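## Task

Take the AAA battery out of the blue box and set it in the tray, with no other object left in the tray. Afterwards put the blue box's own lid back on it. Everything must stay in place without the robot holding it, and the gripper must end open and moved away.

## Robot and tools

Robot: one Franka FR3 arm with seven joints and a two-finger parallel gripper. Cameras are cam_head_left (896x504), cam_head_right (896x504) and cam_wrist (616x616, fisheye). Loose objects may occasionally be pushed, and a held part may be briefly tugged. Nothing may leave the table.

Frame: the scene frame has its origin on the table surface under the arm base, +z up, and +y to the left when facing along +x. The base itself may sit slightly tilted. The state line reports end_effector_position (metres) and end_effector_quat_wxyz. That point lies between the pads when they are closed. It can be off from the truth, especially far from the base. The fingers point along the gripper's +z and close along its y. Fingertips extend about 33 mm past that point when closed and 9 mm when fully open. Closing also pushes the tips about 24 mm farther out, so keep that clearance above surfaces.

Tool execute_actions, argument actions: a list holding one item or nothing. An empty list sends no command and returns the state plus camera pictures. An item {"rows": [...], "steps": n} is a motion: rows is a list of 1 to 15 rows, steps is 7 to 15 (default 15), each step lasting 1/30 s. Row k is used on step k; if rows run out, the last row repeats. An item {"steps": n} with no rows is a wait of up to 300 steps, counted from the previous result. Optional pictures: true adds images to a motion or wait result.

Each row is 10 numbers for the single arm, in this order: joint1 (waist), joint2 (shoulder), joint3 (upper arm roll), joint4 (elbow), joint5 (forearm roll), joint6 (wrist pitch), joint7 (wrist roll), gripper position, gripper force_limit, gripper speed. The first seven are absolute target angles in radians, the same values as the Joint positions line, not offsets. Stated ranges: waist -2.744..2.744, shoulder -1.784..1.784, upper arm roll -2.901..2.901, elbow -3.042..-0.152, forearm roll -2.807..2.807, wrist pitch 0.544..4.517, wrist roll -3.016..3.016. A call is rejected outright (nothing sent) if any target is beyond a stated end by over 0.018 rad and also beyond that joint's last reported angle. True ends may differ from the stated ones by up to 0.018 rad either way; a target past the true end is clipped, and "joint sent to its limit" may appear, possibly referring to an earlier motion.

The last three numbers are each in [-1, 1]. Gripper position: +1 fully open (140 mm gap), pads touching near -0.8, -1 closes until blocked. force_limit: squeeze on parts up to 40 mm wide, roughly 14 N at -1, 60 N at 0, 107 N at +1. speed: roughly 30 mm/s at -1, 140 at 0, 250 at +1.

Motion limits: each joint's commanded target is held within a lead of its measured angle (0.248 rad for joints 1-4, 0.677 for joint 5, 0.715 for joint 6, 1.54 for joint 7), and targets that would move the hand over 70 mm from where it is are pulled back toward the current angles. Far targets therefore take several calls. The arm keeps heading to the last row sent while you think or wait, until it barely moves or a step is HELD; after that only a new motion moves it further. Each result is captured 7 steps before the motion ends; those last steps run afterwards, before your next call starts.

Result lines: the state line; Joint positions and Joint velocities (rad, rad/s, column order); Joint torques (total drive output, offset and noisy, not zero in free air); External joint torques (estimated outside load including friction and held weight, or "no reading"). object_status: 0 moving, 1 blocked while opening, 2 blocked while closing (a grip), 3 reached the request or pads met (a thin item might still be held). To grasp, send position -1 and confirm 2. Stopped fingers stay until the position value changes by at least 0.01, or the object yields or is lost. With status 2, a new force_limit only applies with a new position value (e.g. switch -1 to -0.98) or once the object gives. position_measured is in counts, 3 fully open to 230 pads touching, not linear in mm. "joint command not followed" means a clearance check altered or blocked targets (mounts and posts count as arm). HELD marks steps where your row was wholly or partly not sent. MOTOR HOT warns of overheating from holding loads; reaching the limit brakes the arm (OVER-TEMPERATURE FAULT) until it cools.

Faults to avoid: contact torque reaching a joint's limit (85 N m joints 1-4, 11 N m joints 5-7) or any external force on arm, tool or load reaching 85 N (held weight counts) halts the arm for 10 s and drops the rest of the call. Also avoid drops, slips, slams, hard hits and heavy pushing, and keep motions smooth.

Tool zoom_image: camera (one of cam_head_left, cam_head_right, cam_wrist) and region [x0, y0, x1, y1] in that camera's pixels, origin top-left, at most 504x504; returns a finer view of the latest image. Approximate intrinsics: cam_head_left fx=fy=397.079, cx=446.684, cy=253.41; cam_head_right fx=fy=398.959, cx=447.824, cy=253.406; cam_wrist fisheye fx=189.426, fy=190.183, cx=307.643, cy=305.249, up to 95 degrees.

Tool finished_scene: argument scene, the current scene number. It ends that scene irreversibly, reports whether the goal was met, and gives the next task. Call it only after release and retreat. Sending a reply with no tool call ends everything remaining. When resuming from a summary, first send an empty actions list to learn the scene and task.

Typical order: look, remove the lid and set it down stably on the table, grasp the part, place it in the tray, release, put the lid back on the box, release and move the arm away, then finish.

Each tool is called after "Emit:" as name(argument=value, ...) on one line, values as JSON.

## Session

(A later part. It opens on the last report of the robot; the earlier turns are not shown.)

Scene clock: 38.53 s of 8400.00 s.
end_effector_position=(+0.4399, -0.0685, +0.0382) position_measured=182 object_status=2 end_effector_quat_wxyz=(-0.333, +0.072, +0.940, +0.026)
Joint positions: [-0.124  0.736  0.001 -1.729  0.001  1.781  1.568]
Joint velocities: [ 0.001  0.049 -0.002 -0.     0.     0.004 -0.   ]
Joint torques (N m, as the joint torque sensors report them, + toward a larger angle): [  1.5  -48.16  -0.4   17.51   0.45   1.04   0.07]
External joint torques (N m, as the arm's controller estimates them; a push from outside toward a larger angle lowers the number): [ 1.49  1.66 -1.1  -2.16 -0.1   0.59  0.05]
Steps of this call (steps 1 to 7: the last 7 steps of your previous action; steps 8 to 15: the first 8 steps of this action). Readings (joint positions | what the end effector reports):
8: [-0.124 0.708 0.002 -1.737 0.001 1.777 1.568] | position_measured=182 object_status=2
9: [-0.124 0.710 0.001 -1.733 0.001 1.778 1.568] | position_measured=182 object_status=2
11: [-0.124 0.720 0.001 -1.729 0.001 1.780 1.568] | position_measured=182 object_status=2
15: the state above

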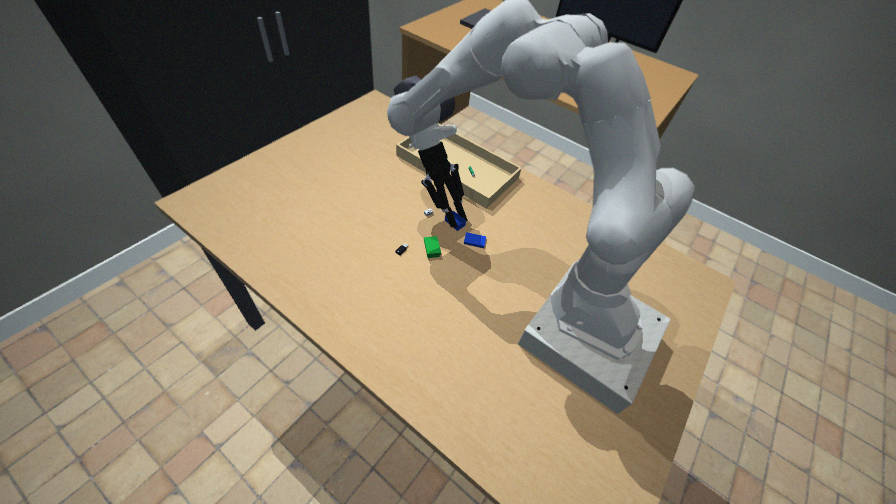

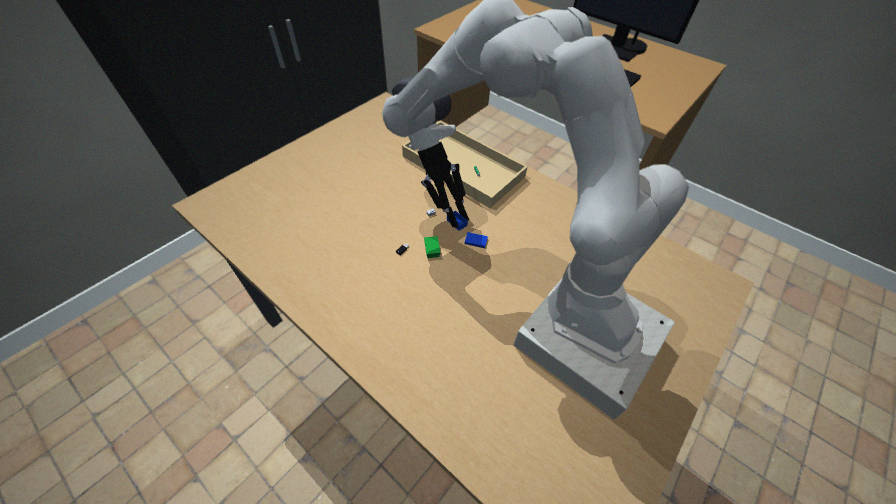

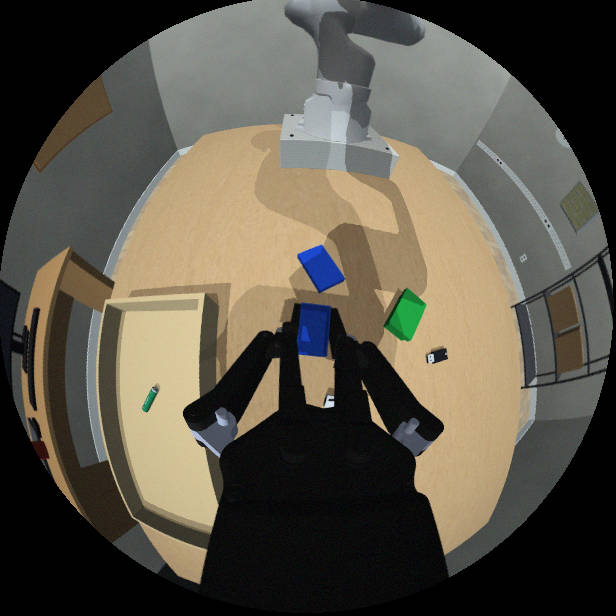

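Emit:
execute_actions(actions=[{"rows":[[-0.122,0.74,0,-1.728,0,1.785,1.571,-1,0,-0.2],[-0.122,0.74,0,-1.728,0,1.785,1.571,-1,0,-0.2],[-0.122,0.74,0,-1.728,0,1.785,1.571,-1,0,-0.2],[-0.122,0.74,0,-1.728,0,1.785,1.571,-0.05,0,-0.3]],"steps":15}])

Emit:
execute_actions(actions=[{"rows":[[-0.122,0.74,0,-1.728,0,1.785,1.571,-0.05,0,0],[-0.122,0.72,0,-1.72,0,1.76,1.571,-0.05,0,0],[-0.122,0.68,0,-1.7,0,1.72,1.571,-0.05,0,0],[-0.122,0.62,0,-1.7,0,1.68,1.571,-0.05,0,0],[-0.122,0.55,0,-1.75,0,1.72,1.5,-0.05,0,0]],"steps":15}])

Emit:
execute_actions(actions=[{"rows":[[-0.122,0.35,0,-2.1,0,2.1,1.2,-0.05,0,0],[-0.122,0.15,0,-2.45,0,2.45,0.98,-0.05,0,0],[-0.122,-0.02,0,-2.72,0,2.7,0.98,-0.05,0,0],[-0.122,-0.1,0,-2.87,0,2.79,0.98,-0.05,0,0]],"steps":15}])

Emit:
execute_actions(actions=[{"rows":[[-0.122,-0.1,0,-2.875,0,2.79,0.98,-0.05,0,0]],"steps":15}])

Emit:
execute_actions(actions=[{"rows":[[-0.122,-0.088,0,-2.878,0,2.796,0.98,-0.05,0,0]],"steps":15}], pictures=true)

Emit:
zoom_image(camera="cam_wrist", region=[230,230,400,400])

Scene clock: 39.57 s of 8400.00 s.
end_effector_position=(+0.4393, -0.0685, +0.0367) position_measured=161 object_status=0 end_effector_quat_wxyz=(-0.334, +0.073, +0.939, +0.026)
Joint positions: [-0.124  0.738  0.001 -1.729  0.001  1.783  1.568]
Joint velocities: [ 0.     0.001 -0.001 -0.     0.001  0.    -0.001]
Joint torques (N m, as the joint torque sensors report them, + toward a larger angle): [  1.5  -46.61  -0.18  17.18   0.46   0.76   0.1 ]
External joint torques (N m, as the arm's controller estimates them; a push from outside toward a larger angle lowers the number): [ 1.67  0.26 -0.71 -0.89 -0.05  0.44  0.08]
Steps of this call (steps 1 to 7: the last 7 steps of your previous action; steps 8 to 15: the robot went on to your last target; steps 16 to 23: nothing new was sent; steps 24 to 31: the first 8 steps of this action). Readings (joint positions | what the end effector reports):
24: [-0.124 0.737 0.001 -1.729 0.001 1.783 1.568] | position_measured=182 object_status=2
25: [-0.124 0.737 0.001 -1.729 0.001 1.783 1.568] | position_measured=182 object_status=2
27: [-0.124 0.738 0.001 -1.729 0.001 1.783 1.568] | position_measured=182 object_status=0
31: the state above

Scene clock: 40.07 s of 8400.00 s.
end_effector_position=(+0.4709, -0.0734, +0.1120) position_measured=135 object_status=3 end_effector_quat_wxyz=(-0.287, +0.064, +0.956, +0.025)
Joint positions: [-0.124  0.582  0.001 -1.741  0.001  1.737  1.547]
Joint velocities: [ 0.    -0.749  0.     0.043  0.    -0.053 -0.143]
Joint torques (N m, as the joint torque sensors report them, + toward a larger angle): [  1.5  -27.76  -0.86  10.45   0.5   -0.47  -0.21]
External joint torques (N m, as the arm's controller estimates them; a push from outside toward a larger angle lowers the number): [ 1.53 -1.34 -1.27 -0.25  0.04 -0.34 -0.22]
Steps of this call (steps 1 to 7: the last 7 steps of your previous action; steps 8 to 15: the first 8 steps of this action). Readings (joint positions | what the end effector reports):
8: [-0.124 0.739 0.001 -1.729 0.001 1.783 1.568] | position_measured=135 object_status=0
9: [-0.124 0.737 0.001 -1.729 0.001 1.780 1.568] | position_measured=135 object_status=0
11: [-0.124 0.716 0.001 -1.725 0.001 1.755 1.568] | position_measured=135 object_status=3
15: the state above

Scene clock: 40.57 s of 8400.00 s.
end_effector_position=(+0.5184, -0.0811, +0.1495) position_measured=135 object_status=3 end_effector_quat_wxyz=(-0.104, -0.025, +0.994, +0.018)
Joint positions: [-0.124  0.302  0.    -2.037  0.001  2.126  1.364]
Joint velocities: [-0.    -0.888 -0.    -0.854 -0.     1.369 -0.458]
Joint torques (N m, as the joint torque sensors report them, + toward a larger angle): [  0.93 -35.7   -0.36  21.32   0.58   3.06  -0.23]
External joint torques (N m, as the arm's controller estimates them; a push from outside toward a larger angle lowers the number): [ 1.03 -0.81 -0.54 -1.94  0.02  0.94 -0.24]
Steps of this call (steps 1 to 7: the last 7 steps of your previous action; steps 8 to 15: the first 8 steps of this action). Readings (joint positions | what the end effector reports):
8: [-0.124 0.515 0.000 -1.803 0.001 1.785 1.497] | position_measured=135 object_status=3
9: [-0.124 0.479 0.000 -1.857 0.001 1.832 1.472] | position_measured=135 object_status=3
11: [-0.124 0.421 0.000 -1.918 0.001 1.931 1.432] | position_measured=135 object_status=3
15: the state above

Scene clock: 41.07 s of 8400.00 s.
end_effector_position=(+0.3897, -0.0612, +0.1094) position_measured=135 object_status=3 end_effector_quat_wxyz=(+0.013, -0.153, +0.988, -0.005)
Joint positions: [-0.124 -0.095  0.    -2.771  0.001  2.703  1.107]
Joint velocities: [ 0.002 -0.039  0.001 -1.341  0.001  0.484 -0.411]
Joint torques (N m, as the joint torque sensors report them, + toward a larger angle): [  1.61 -23.23  -1.33  19.82   0.17   3.51  -0.4 ]
External joint torques (N m, as the arm's controller estimates them; a push from outside toward a larger angle lowers the number): [ 1.59 -1.01 -1.2  -2.36 -0.16  0.42 -0.39]
Steps of this call (steps 1 to 7: the last 7 steps of your previous action; steps 8 to 15: the first 8 steps of this action). Readings (joint positions | what the end effector reports):
8: [-0.124 -0.051 0.000 -2.435 0.001 2.563 1.196] | position_measured=135 object_status=3
9: [-0.124 -0.079 0.000 -2.499 0.001 2.603 1.175] | position_measured=135 object_status=3
11: [-0.124 -0.091 0.000 -2.599 0.001 2.644 1.150] | position_measured=135 object_status=3
15: the state above

Scene clock: 41.57 s of 8400.00 s.
end_effector_position=(+0.3486, -0.0549, +0.0816) position_measured=135 object_status=3 end_effector_quat_wxyz=(+0.001, -0.202, +0.979, -0.001)
Joint positions: [-0.124 -0.09   0.    -2.876  0.001  2.787  1.007]
Joint velocities: [-0.002  0.001  0.    -0.    -0.002  0.039 -0.079]
Joint torques (N m, as the joint torque sensors report them, + toward a larger angle): [  1.57 -19.12  -0.78  13.3    0.16   2.83  -0.2 ]
External joint torques (N m, as the arm's controller estimates them; a push from outside toward a larger angle lowers the number): [ 1.66  0.95 -0.61 -2.16 -0.12  0.37 -0.2 ]
Steps of this call (steps 1 to 7: the last 7 steps of your previous action; steps 8 to 15: the first 8 steps of this action). Readings (joint positions | what the end effector reports):
8: [-0.124 -0.095 0.000 -2.873 0.001 2.768 1.035] | position_measured=135 object_status=3
9: [-0.124 -0.094 0.000 -2.873 0.001 2.773 1.030] | position_measured=135 object_status=3
11: [-0.124 -0.091 0.000 -2.875 0.001 2.779 1.020] | position_measured=135 object_status=3
15: the state above

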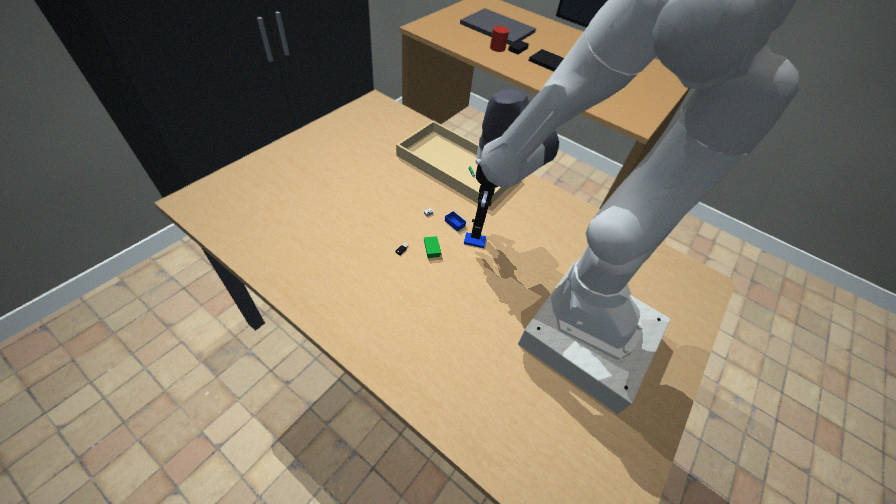

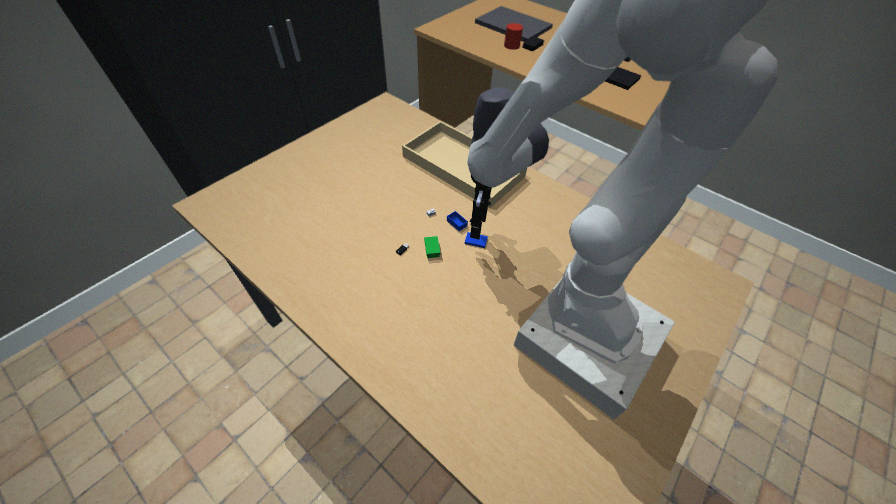

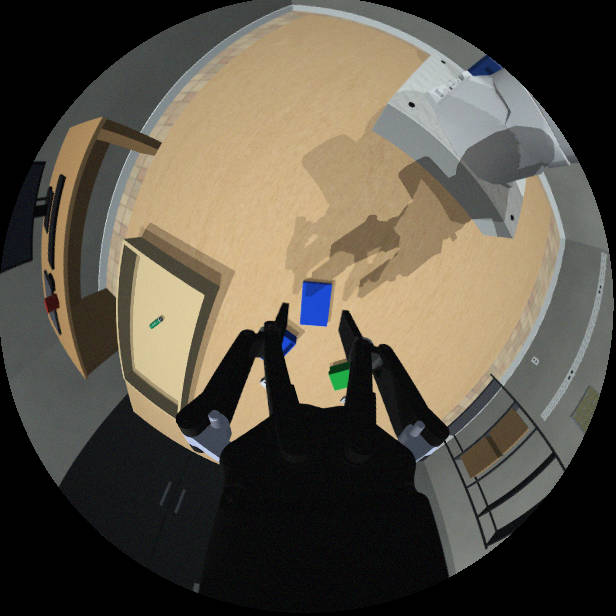

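Region (230, 230, 400, 400) of cam_wrist's 616x616 image, scaled by 2.965, with more detail than that image has.

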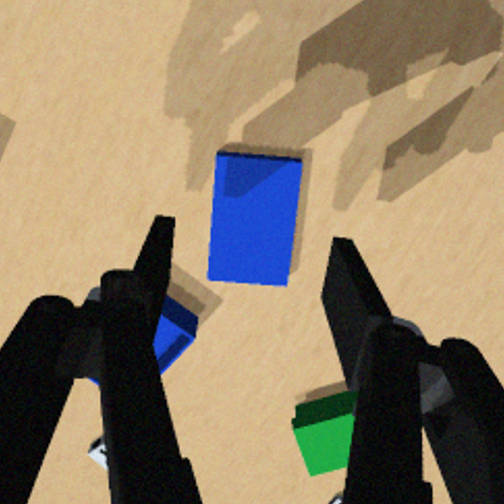

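Emit:
execute_actions(actions=[{"rows":[[-0.122,-0.05,0,-2.875,0,2.83,0.98,-0.05,0,0],[-0.122,-0.05,0,-2.875,0,2.83,0.98,-0.05,0,0],[-0.122,-0.05,0,-2.875,0,2.83,0.98,-0.05,0,0],[-0.122,-0.01,0,-2.873,0,2.87,0.98,-0.05,0,0],[-0.122,-0.01,0,-2.873,0,2.87,0.98,-0.05,0,0],[-0.122,-0.01,0,-2.873,0,2.87,0.98,-0.05,0,0],[-0.122,0.03,0,-2.87,0,2.905,0.98,-0.05,0,0],[-0.122,0.03,0,-2.87,0,2.905,0.98,-0.05,0,0],[-0.122,0.03,0,-2.87,0,2.905,0.98,-0.05,0,0],[-0.122,0.06,0,-2.867,0,2.93,0.98,-0.05,0,0],[-0.122,0.06,0,-2.867,0,2.93,0.98,-0.05,0,0],[-0.122,0.06,0,-2.867,0,2.93,0.98,-0.05,0,0],[-0.122,0.083,0,-2.864,0,2.95,0.98,-0.05,0,0]],"steps":15}])

Emit:
execute_actions(actions=[{"rows":[[-0.122,0.083,0,-2.864,0,2.95,0.98,-0.05,0,0]],"steps":12}])

Emit:
execute_actions(actions=[{"rows":[[-0.122,0.083,0,-2.864,0,2.95,0.98,-1,-0.3,-0.3]],"steps":15}])

Emit:
execute_actions(actions=[{"rows":[[-0.122,0.083,0,-2.864,0,2.95,0.98,-1,-0.3,-0.3]],"steps":10}])

Scene clock: 42.97 s of 8400.00 s.
end_effector_position=(+0.3432, -0.0541, +0.0573) position_measured=135 object_status=3 end_effector_quat_wxyz=(-0.007, -0.213, +0.977, +0.001)
Joint positions: [-0.124  0.     0.    -2.871  0.001  2.856  0.984]
Joint velocities: [-0.     0.412  0.001  0.001  0.     0.274 -0.001]
Joint torques (N m, as the joint torque sensors report them, + toward a larger angle): [  1.55 -23.84  -0.83  14.14   0.04   2.88  -0.22]
External joint torques (N m, as the arm's controller estimates them; a push from outside toward a larger angle lowers the number): [ 1.53  0.88 -0.86  0.43 -0.12  0.3  -0.22]
Steps of this call (steps 1 to 7: the last 7 steps of your previous action; steps 8 to 30: the robot went on to your last target; steps 31 to 34: nothing new was sent; steps 35 to 42: the first 8 steps of this action). Readings (joint positions | what the end effector reports):
35: [-0.124 -0.084 0.000 -2.875 0.001 2.799 0.984] | position_measured=135 object_status=3
36: [-0.124 -0.074 0.000 -2.874 0.001 2.805 0.984] | position_measured=135 object_status=3
38: [-0.124 -0.054 0.000 -2.874 0.001 2.818 0.984] | position_measured=135 object_status=3
42: the state above

Scene clock: 43.37 s of 8400.00 s.
end_effector_position=(+0.3427, -0.0541, +0.0371) position_measured=135 object_status=3 end_effector_quat_wxyz=(-0.005, -0.213, +0.977, +0.001)
Joint positions: [-0.124  0.081  0.    -2.867  0.001  2.935  0.983]
Joint velocities: [ 0.     0.005 -0.     0.008 -0.     0.074  0.   ]
Joint torques (N m, as the joint torque sensors report them, + toward a larger angle): [  1.76 -22.03  -0.96  13.08  -0.11   2.83  -0.17]
External joint torques (N m, as the arm's controller estimates them; a push from outside toward a larger angle lowers the number): [ 1.84  0.97 -0.96  0.71 -0.27  0.41 -0.17]
Steps of this call (steps 1 to 7: the last 7 steps of your previous action; steps 8 to 12: the first 5 steps of this action). Readings (joint positions | what the end effector reports):
8: [-0.124 0.076 0.000 -2.867 0.001 2.921 0.983] | position_measured=135 object_status=3
9: [-0.124 0.078 0.000 -2.867 0.001 2.926 0.983] | position_measured=135 object_status=3
11: [-0.124 0.081 0.000 -2.867 0.001 2.933 0.983] | position_measured=135 object_status=3
12: the state above

Scene clock: 43.87 s of 8400.00 s.
end_effector_position=(+0.3472, -0.0548, +0.0384) position_measured=174 object_status=0 end_effector_quat_wxyz=(+0.001, -0.214, +0.977, -0.002)
Joint positions: [-0.124  0.081  0.    -2.865  0.001  2.947  0.983]
Joint velocities: [-0.001 -0.02   0.001  0.013  0.001  0.01  -0.   ]
Joint torques (N m, as the joint torque sensors report them, + toward a larger angle): [  1.56 -20.54  -0.4   12.62  -0.02   2.62  -0.17]
External joint torques (N m, as the arm's controller estimates them; a push from outside toward a larger angle lowers the number): [ 1.63  2.66 -0.41  0.   -0.18  0.17 -0.16]
Steps of this call (steps 1 to 7: the last 7 steps of your previous action; steps 8 to 15: the first 8 steps of this action). Readings (joint positions | what the end effector reports):
8: [-0.124 0.081 0.000 -2.866 0.001 2.945 0.983] | position_measured=135 object_status=0
9: [-0.124 0.081 0.000 -2.866 0.001 2.946 0.983] | position_measured=140 object_status=0
11: [-0.124 0.081 0.000 -2.866 0.001 2.946 0.983] | position_measured=151 object_status=0
15: the state above

Scene clock: 44.20 s of 8400.00 s.
end_effector_position=(+0.3476, -0.0548, +0.0386) position_measured=179 object_status=2 end_effector_quat_wxyz=(+0.001, -0.214, +0.977, -0.002)
Joint positions: [-0.124  0.081  0.    -2.865  0.001  2.947  0.983]
Joint velocities: [-0.     0.001  0.001  0.002 -0.001  0.     0.   ]
Joint torques (N m, as the joint torque sensors report them, + toward a larger angle): [  1.66 -21.91  -0.53  12.47  -0.01   2.9   -0.29]
External joint torques (N m, as the arm's controller estimates them; a push from outside toward a larger angle lowers the number): [ 1.71  0.98 -0.56  0.05 -0.17  0.45 -0.29]
Steps of this call (steps 1 to 7: the last 7 steps of your previous action; steps 8 to 10: the first 3 steps of this action). Readings (joint positions | what the end effector reports):
8: [-0.124 0.081 0.000 -2.865 0.001 2.947 0.983] | position_measured=179 object_status=2
9: [-0.124 0.081 0.000 -2.865 0.001 2.947 0.983] | position_measured=179 object_status=2
10: the state above

Emit:
execute_actions(actions=[{"rows":[[-0.122,0.05,0,-2.868,0,2.92,0.98,-1,-0.3,-0.3],[-0.122,0.05,0,-2.868,0,2.92,0.98,-1,-0.3,-0.3],[-0.122,0.0,0,-2.873,0,2.875,0.98,-1,-0.3,-0.3],[-0.122,0.0,0,-2.873,0,2.875,0.98,-1,-0.3,-0.3],[-0.122,-0.05,0,-2.877,0,2.83,0.98,-1,-0.3,-0.3],[-0.122,-0.05,0,-2.877,0,2.83,0.98,-1,-0.3,-0.3],[-0.122,-0.1,0,-2.88,0,2.785,0.98,-1,-0.3,-0.3],[-0.122,-0.1,0,-2.88,0,2.785,1.2,-1,-0.3,-0.3],[-0.122,-0.1,0,-2.88,0,2.785,1.4,-1,-0.3,-0.3],[-0.122,-0.1,0,-2.88,0,2.785,1.571,-1,-0.3,-0.3]],"steps":15}])

Emit:
execute_actions(actions=[{"rows":[[-0.122,-0.07,0,-2.83,0,2.76,1.571,-1,-0.3,-0.3],[-0.122,-0.07,0,-2.83,0,2.76,1.571,-1,-0.3,-0.3],[-0.122,-0.03,0,-2.78,0,2.75,1.571,-1,-0.3,-0.3],[-0.122,-0.03,0,-2.78,0,2.75,1.571,-1,-0.3,-0.3],[-0.122,0.01,0,-2.73,0,2.74,1.571,-1,-0.3,-0.3],[-0.122,0.01,0,-2.73,0,2.74,1.571,-1,-0.3,-0.3],[-0.122,0.05,0,-2.68,0,2.73,1.571,-1,-0.3,-0.3],[-0.122,0.05,0,-2.68,0,2.73,1.571,-1,-0.3,-0.3],[-0.122,0.09,0,-2.63,0,2.73,1.571,-1,-0.3,-0.3],[-0.122,0.09,0,-2.63,0,2.73,1.571,-1,-0.3,-0.3],[-0.122,0.12,0,-2.597,0,2.73,1.571,-1,-0.3,-0.3]],"steps":15}])

Emit:
execute_actions(actions=[{"rows":[[-0.122,0.15,0,-2.597,0,2.76,1.571,-1,-0.3,-0.3]],"steps":15}], pictures=true)

Emit:
zoom_image(camera="cam_wrist", region=[200,200,420,420])

Emit:
zoom_image(camera="cam_head_left", region=[390,160,530,270])

Scene clock: 45.33 s of 8400.00 s.
end_effector_position=(+0.3602, -0.0567, +0.0762) position_measured=179 object_status=2 end_effector_quat_wxyz=(+0.019, -0.205, +0.979, -0.008)
Joint positions: [-0.124 -0.056  0.    -2.876  0.001  2.859  1.   ]
Joint velocities: [-0.001 -0.651 -0.001  0.     0.    -0.411  0.648]
Joint torques (N m, as the joint torque sensors report them, + toward a larger angle): [  1.06 -14.98  -1.09  11.43   0.13   1.57   0.25]
External joint torques (N m, as the arm's controller estimates them; a push from outside toward a larger angle lowers the number): [ 1.28 -0.86 -0.82 -1.88 -0.21 -0.45  0.18]
Steps of this call (steps 1 to 7: the last 7 steps of your previous action; steps 8 to 15: the robot went on to your last target; steps 16 to 26: nothing new was sent; steps 27 to 34: the first 8 steps of this action). Readings (joint positions | what the end effector reports):
27: [-0.124 0.077 0.000 -2.866 0.001 2.943 0.983] | position_measured=179 object_status=2
28: [-0.124 0.069 0.000 -2.867 0.001 2.939 0.983] | position_measured=179 object_status=2
30: [-0.124 0.037 0.000 -2.871 0.001 2.919 0.983] | position_measured=179 object_status=2
34: the state above

Scene clock: 45.83 s of 8400.00 s.
end_effector_position=(+0.4024, -0.0633, +0.0864) position_measured=179 object_status=2 end_effector_quat_wxyz=(+0.010, +0.019, +1.000, -0.002)
Joint positions: [-0.123  0.015  0.    -2.724  0.001  2.756  1.452]
Joint velocities: [-0.001  0.479  0.001  0.609  0.    -0.117  0.382]
Joint torques (N m, as the joint torque sensors report them, + toward a larger angle): [  1.72 -27.15  -0.36  10.98   0.22   1.49   0.17]
External joint torques (N m, as the arm's controller estimates them; a push from outside toward a larger angle lowers the number): [ 1.56  0.38 -0.54 -0.31  0.05 -0.33  0.17]
Steps of this call (steps 1 to 7: the last 7 steps of your previous action; steps 8 to 15: the first 8 steps of this action). Readings (joint positions | what the end effector reports):
8: [-0.124 -0.093 0.000 -2.870 0.001 2.798 1.319] | position_measured=179 object_status=2
9: [-0.124 -0.085 0.000 -2.857 0.001 2.792 1.345] | position_measured=179 object_status=2
11: [-0.123 -0.058 0.000 -2.818 0.001 2.779 1.389] | position_measured=179 object_status=2
15: the state above

Scene clock: 46.33 s of 8400.00 s.
end_effector_position=(+0.4360, -0.0686, +0.0687) position_measured=179 object_status=2 end_effector_quat_wxyz=(+0.003, +0.066, +0.998, -0.001)
Joint positions: [-0.123  0.148  0.    -2.6    0.001  2.753  1.545]
Joint velocities: [-0.001  0.009 -0.001  0.002  0.001  0.022  0.074]
Joint torques (N m, as the joint torque sensors report them, + toward a larger angle): [  1.24 -28.4   -0.62  16.56   0.24   2.82   0.01]
External joint torques (N m, as the arm's controller estimates them; a push from outside toward a larger angle lowers the number): [ 1.35  0.79 -0.66  0.25 -0.08  0.33  0.01]
Steps of this call (steps 1 to 7: the last 7 steps of your previous action; steps 8 to 15: the first 8 steps of this action). Readings (joint positions | what the end effector reports):
8: [-0.123 0.118 0.000 -2.603 0.001 2.742 1.520] | position_measured=179 object_status=2
9: [-0.123 0.127 0.000 -2.600 0.001 2.746 1.525] | position_measured=179 object_status=2
11: [-0.123 0.141 0.000 -2.600 0.001 2.749 1.533] | position_measured=179 object_status=2
15: the state above

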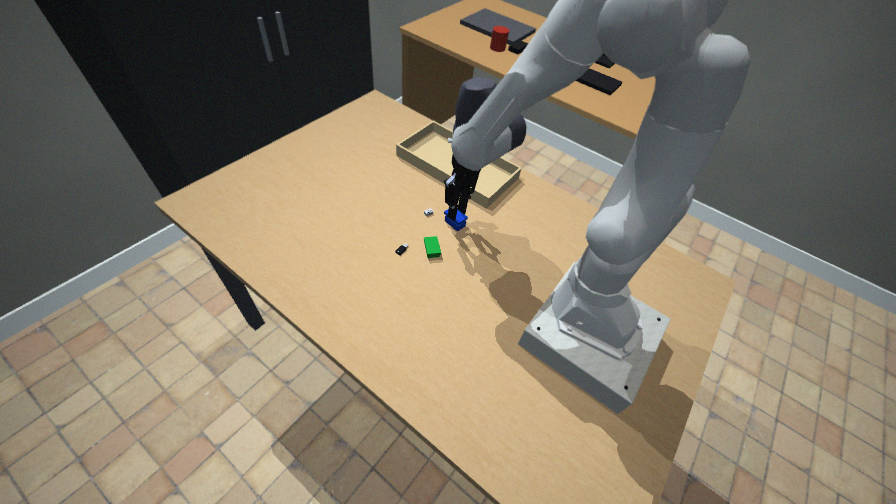

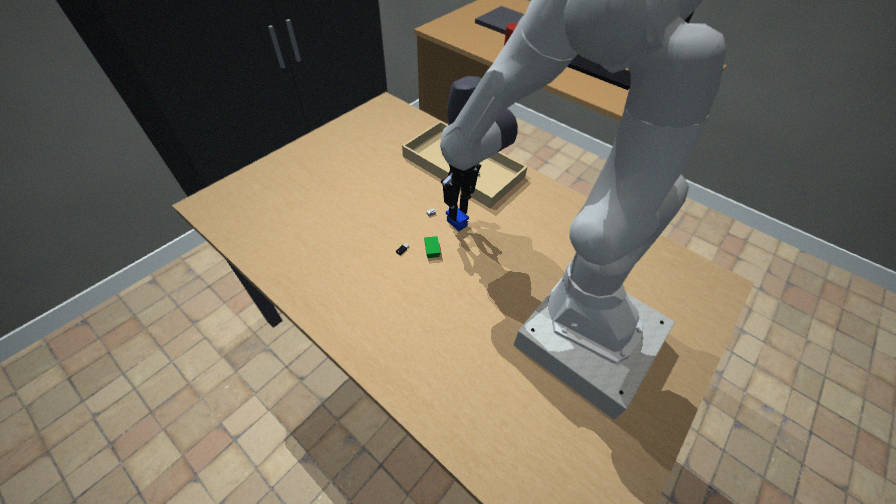

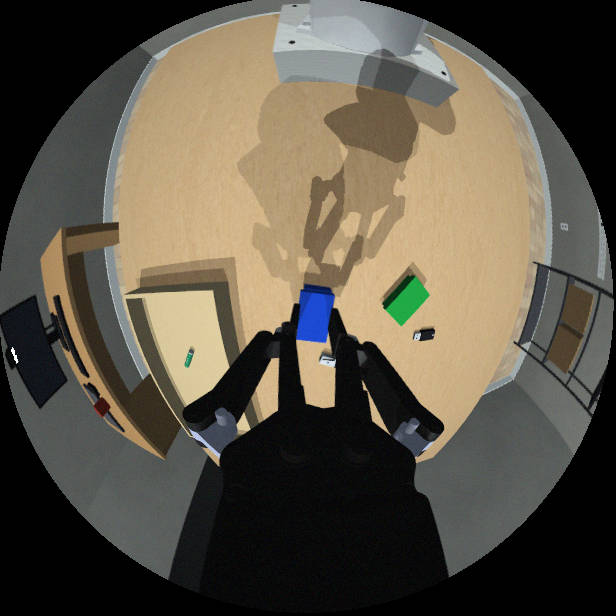

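Region (200, 200, 420, 420) of cam_wrist's 616x616 image, scaled by 2.291, with more detail than that image has.

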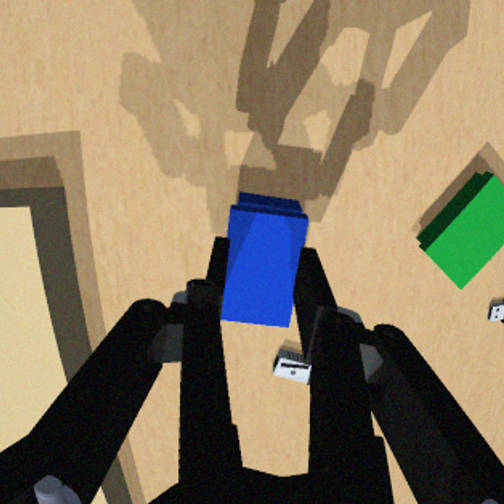

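Region (390, 160, 530, 270) of cam_head_left's 896x504 image, scaled by 3.600, with more detail than that image has; it fills the top 396 rows of this view, and the rest is white.

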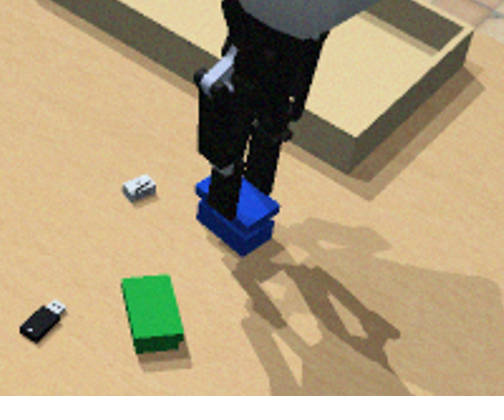

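Emit:
execute_actions(actions=[{"rows":[[-0.122,0.16,0,-2.597,0,2.775,1.571,-1,-0.3,-0.3],[-0.122,0.16,0,-2.597,0,2.775,1.571,-1,-0.3,-0.3],[-0.122,0.16,0,-2.597,0,2.775,1.571,-1,-0.3,-0.3],[-0.122,0.17,0,-2.597,0,2.785,1.571,-1,-0.3,-0.3],[-0.122,0.17,0,-2.597,0,2.785,1.571,-1,-0.3,-0.3],[-0.122,0.17,0,-2.597,0,2.785,1.571,-1,-0.3,-0.3],[-0.122,0.18,0,-2.597,0,2.79,1.571,-1,-0.3,-0.3]],"steps":15}])

Emit:
execute_actions(actions=[{"rows":[[-0.122,0.18,0,-2.597,0,2.79,1.571,-1,-0.3,-0.3]],"steps":15}], pictures=true)

Emit:
zoom_image(camera="cam_wrist", region=[250,240,380,370])

Emit:
zoom_image(camera="cam_head_left", region=[430,190,490,240])

Scene clock: 47.13 s of 8400.00 s.
end_effector_position=(+0.4370, -0.0688, +0.0614) position_measured=179 object_status=2 end_effector_quat_wxyz=(+0.005, +0.076, +0.997, -0.001)
Joint positions: [-0.123  0.171  0.    -2.598  0.001  2.777  1.566]
Joint velocities: [-0.     0.107  0.001 -0.001 -0.     0.059  0.006]
Joint torques (N m, as the joint torque sensors report them, + toward a larger angle): [  1.58 -27.52  -0.45  15.1    0.29   2.91   0.15]
External joint torques (N m, as the arm's controller estimates them; a push from outside toward a larger angle lowers the number): [ 1.65  2.53 -0.55 -0.46  0.    0.4   0.16]
Steps of this call (steps 1 to 7: the last 7 steps of your previous action; steps 8 to 16: the robot went on to your last target; steps 17 to 24: the first 8 steps of this action). Readings (joint positions | what the end effector reports):
17: [-0.123 0.150 0.000 -2.599 0.001 2.760 1.564] | position_measured=179 object_status=2
18: [-0.123 0.152 0.000 -2.598 0.001 2.762 1.565] | position_measured=179 object_status=2
20: [-0.123 0.158 0.000 -2.598 0.001 2.767 1.565] | position_measured=179 object_status=2
24: the state above

Scene clock: 47.63 s of 8400.00 s.
end_effector_position=(+0.4383, -0.0690, +0.0600) position_measured=179 object_status=2 end_effector_quat_wxyz=(+0.007, +0.077, +0.997, -0.002)
Joint positions: [-0.123  0.176  0.    -2.598  0.001  2.787  1.567]
Joint velocities: [ 0.001  0.001  0.001 -0.     0.001  0.002  0.002]
Joint torques (N m, as the joint torque sensors report them, + toward a larger angle): [  1.07 -26.65  -0.19  14.71   0.24   2.95  -0.03]
External joint torques (N m, as the arm's controller estimates them; a push from outside toward a larger angle lowers the number): [ 1.1   2.53 -0.34 -0.84 -0.05  0.5  -0.03]
Steps of this call (steps 1 to 7: the last 7 steps of your previous action; steps 8 to 15: the first 8 steps of this action). Readings (joint positions | what the end effector reports):
8: [-0.123 0.176 0.000 -2.598 0.001 2.785 1.567] | position_measured=179 object_status=2
9: [-0.123 0.176 0.000 -2.598 0.001 2.786 1.567] | position_measured=179 object_status=2
11: [-0.123 0.176 0.000 -2.598 0.001 2.786 1.567] | position_measured=179 object_status=2
15: the state above

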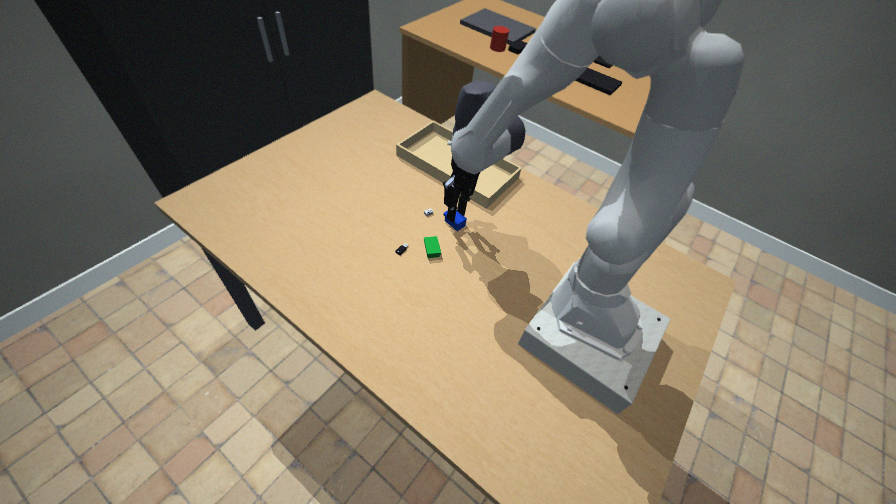

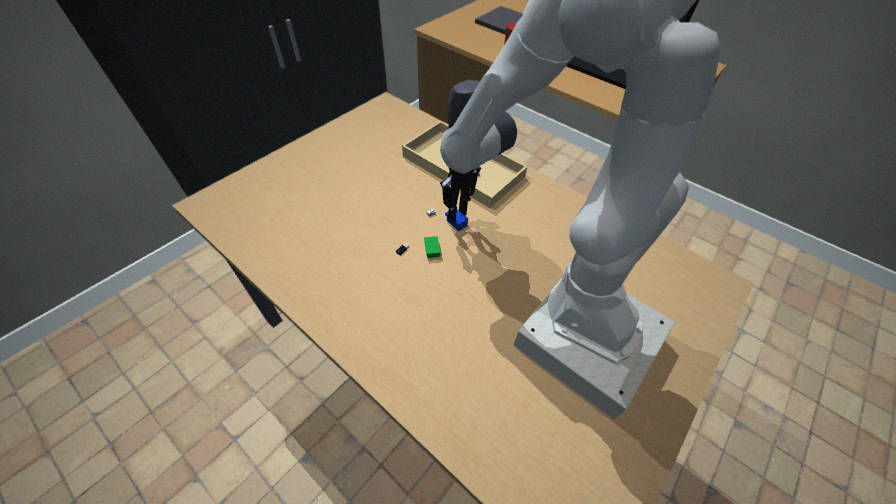

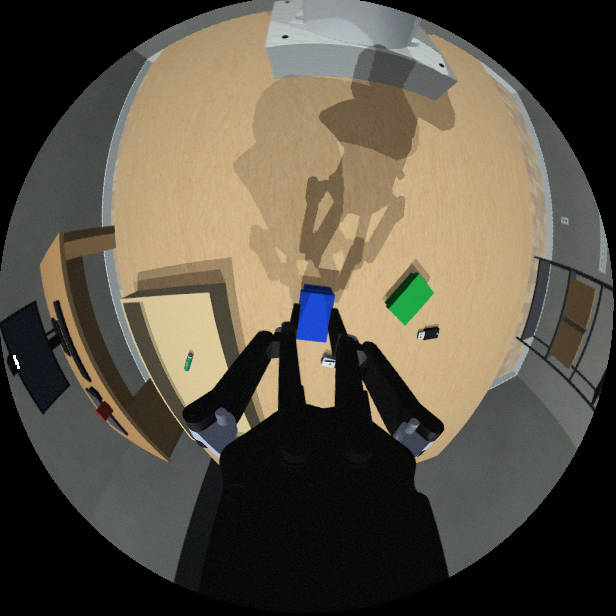

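Region (250, 240, 380, 370) of cam_wrist's 616x616 image, scaled by 3.877, with more detail than that image has.

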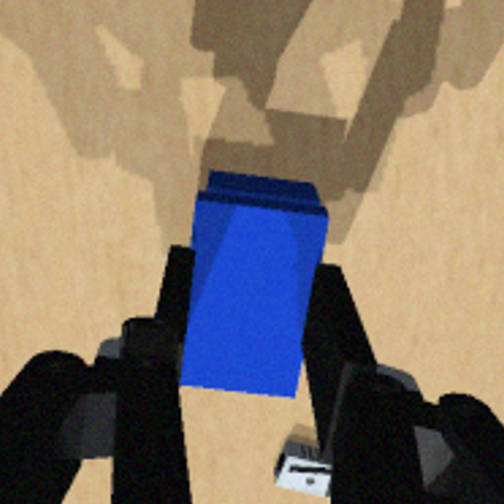

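Region (430, 190, 490, 240) of cam_head_left's 896x504 image, scaled by 8.400, with more detail than that image has.

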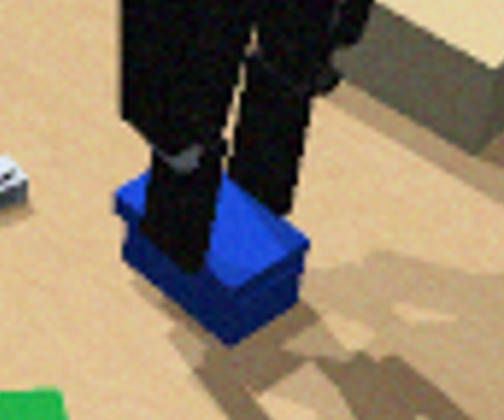

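Emit:
execute_actions(actions=[{"rows":[[-0.122,0.16,0,-2.597,0,2.79,1.571,-1,-0.3,-0.3],[-0.122,0.16,0,-2.597,0,2.79,1.571,-1,-0.3,-0.3],[-0.122,0.16,0,-2.597,0,2.795,1.571,-1,-0.3,-0.3]],"steps":15}])

Emit:
execute_actions(actions=[{"rows":[[-0.122,0.165,0,-2.597,0,2.80,1.571,-1,-0.3,-0.3],[-0.122,0.165,0,-2.597,0,2.80,1.571,-1,-0.3,-0.3],[-0.122,0.17,0,-2.597,0,2.80,1.571,-1,-0.3,-0.3],[-0.122,0.17,0,-2.597,0,2.805,1.571,-1,-0.3,-0.3],[-0.122,0.175,0,-2.597,0,2.805,1.571,-1,-0.3,-0.3],[-0.122,0.175,0,-2.597,0,2.805,1.571,-1,-0.3,-0.3],[-0.122,0.18,0,-2.597,0,2.81,1.571,-1,-0.3,-0.3]],"steps":15}])

Emit:
execute_actions(actions=[{"rows":[[-0.122,0.185,0,-2.597,0,2.812,1.571,-1,-0.3,-0.3]],"steps":15}], pictures=true)

Emit:
zoom_image(camera="cam_head_left", region=[430,190,490,240])

Emit:
zoom_image(camera="cam_wrist", region=[250,240,380,370])

Scene clock: 48.73 s of 8400.00 s.
end_effector_position=(+0.4446, -0.0700, +0.0670) position_measured=179 object_status=2 end_effector_quat_wxyz=(+0.017, +0.077, +0.997, -0.002)
Joint positions: [-0.123  0.162  0.    -2.598  0.001  2.791  1.568]
Joint velocities: [ 0.    -0.002 -0.     0.001 -0.001  0.007 -0.002]
Joint torques (N m, as the joint torque sensors report them, + toward a larger angle): [  1.1  -29.49  -0.83  15.73   0.16   3.     0.08]
External joint torques (N m, as the arm's controller estimates them; a push from outside toward a larger angle lowers the number): [ 1.22 -0.65 -0.87 -0.03 -0.16  0.53  0.08]
Steps of this call (steps 1 to 7: the last 7 steps of your previous action; steps 8 to 15: the robot went on to your last target; steps 16 to 25: nothing new was sent; steps 26 to 33: the first 8 steps of this action). Readings (joint positions | what the end effector reports):
26: [-0.123 0.175 0.000 -2.598 0.001 2.787 1.568] | position_measured=179 object_status=2
27: [-0.123 0.171 0.000 -2.598 0.001 2.787 1.568] | position_measured=179 object_status=2
29: [-0.123 0.165 0.000 -2.598 0.001 2.789 1.568] | position_measured=179 object_status=2
33: the state above

Scene clock: 49.23 s of 8400.00 s.
end_effector_position=(+0.4435, -0.0698, +0.0624) position_measured=179 object_status=2 end_effector_quat_wxyz=(+0.015, +0.077, +0.997, -0.002)
Joint positions: [-0.123  0.174  0.    -2.598  0.001  2.801  1.568]
Joint velocities: [-0.     0.073 -0.001  0.001  0.     0.036 -0.001]
Joint torques (N m, as the joint torque sensors report them, + toward a larger angle): [  1.19 -29.48  -0.75  15.55   0.14   2.99   0.15]
External joint torques (N m, as the arm's controller estimates them; a push from outside toward a larger angle lowers the number): [ 1.32  0.52 -0.79 -0.32 -0.17  0.42  0.15]
Steps of this call (steps 1 to 7: the last 7 steps of your previous action; steps 8 to 15: the first 8 steps of this action). Readings (joint positions | what the end effector reports):
8: [-0.123 0.162 0.000 -2.598 0.001 2.793 1.568] | position_measured=179 object_status=2
9: [-0.123 0.162 0.000 -2.598 0.001 2.794 1.568] | position_measured=179 object_status=2
11: [-0.123 0.165 0.000 -2.598 0.001 2.796 1.568] | position_measured=179 object_status=2
15: the state above

Scene clock: 49.73 s of 8400.00 s.
end_effector_position=(+0.4439, -0.0699, +0.0602) position_measured=179 object_status=2 end_effector_quat_wxyz=(+0.016, +0.077, +0.997, -0.002)
Joint positions: [-0.123  0.181  0.    -2.597  0.001  2.809  1.568]
Joint velocities: [-0.001  0.    -0.001 -0.    -0.     0.002 -0.002]
Joint torques (N m, as the joint torque sensors report them, + toward a larger angle): [  1.39 -26.41  -0.18  14.65   0.23   2.9    0.09]
External joint torques (N m, as the arm's controller estimates them; a push from outside toward a larger angle lowers the number): [ 1.52  2.95 -0.23 -0.92 -0.07  0.4   0.09]
Steps of this call (steps 1 to 7: the last 7 steps of your previous action; steps 8 to 15: the first 8 steps of this action). Readings (joint positions | what the end effector reports):
8: [-0.123 0.179 0.000 -2.598 0.001 2.806 1.568] | position_measured=179 object_status=2
9: [-0.123 0.180 0.000 -2.598 0.001 2.807 1.568] | position_measured=179 object_status=2
11: [-0.123 0.181 0.000 -2.597 0.001 2.809 1.568] | position_measured=179 object_status=2
15: the state above

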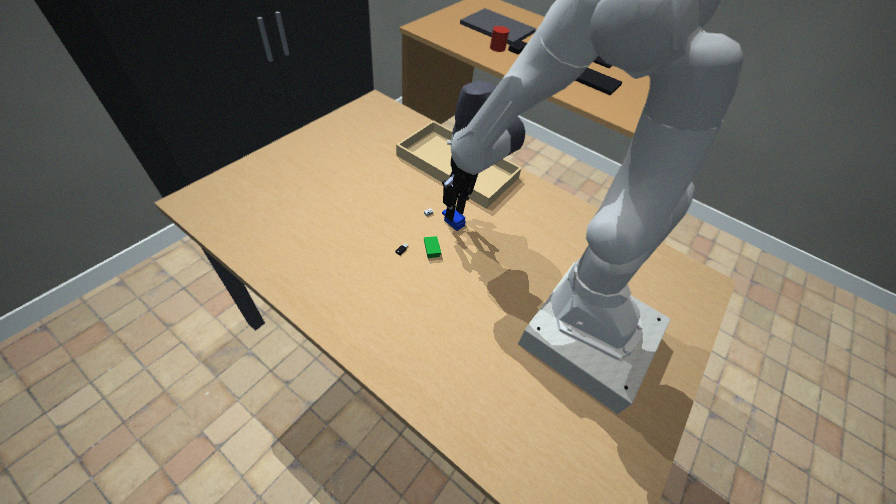

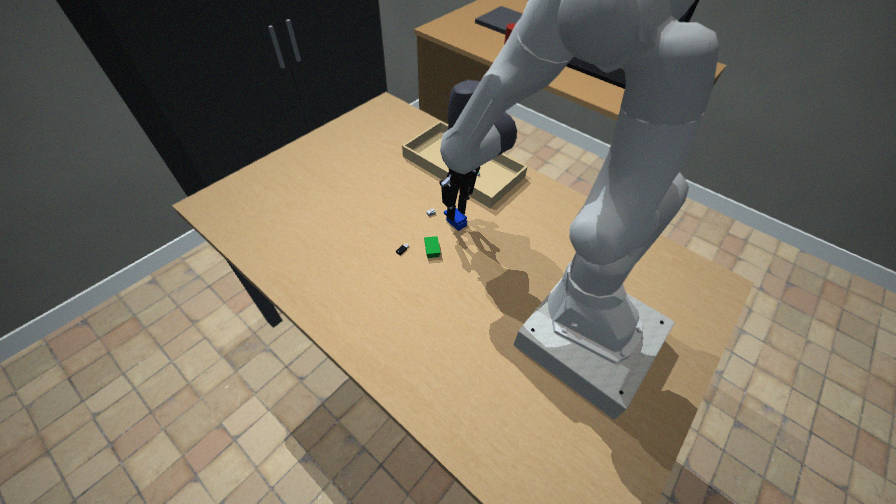

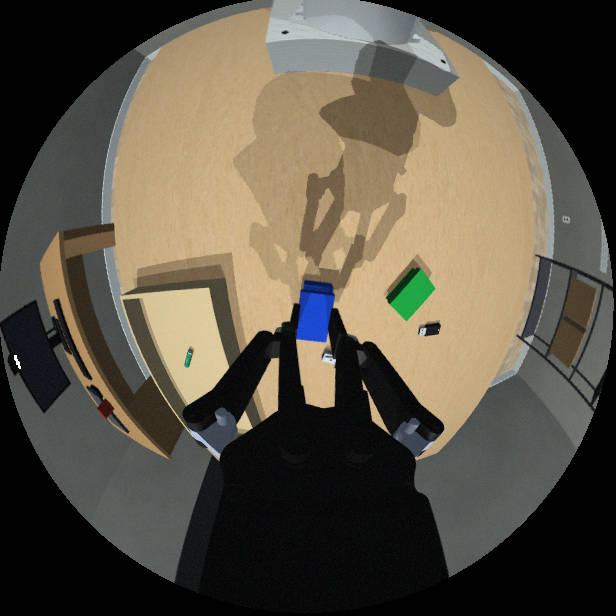

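Region (430, 190, 490, 240) of cam_head_left's 896x504 image, scaled by 8.400, with more detail than that image has.

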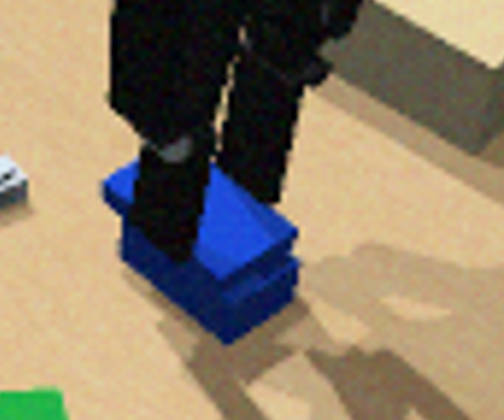

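Region (250, 240, 380, 370) of cam_wrist's 616x616 image, scaled by 3.877, with more detail than that image has.

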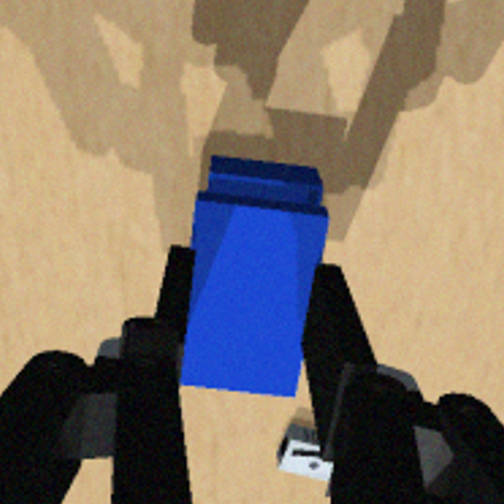

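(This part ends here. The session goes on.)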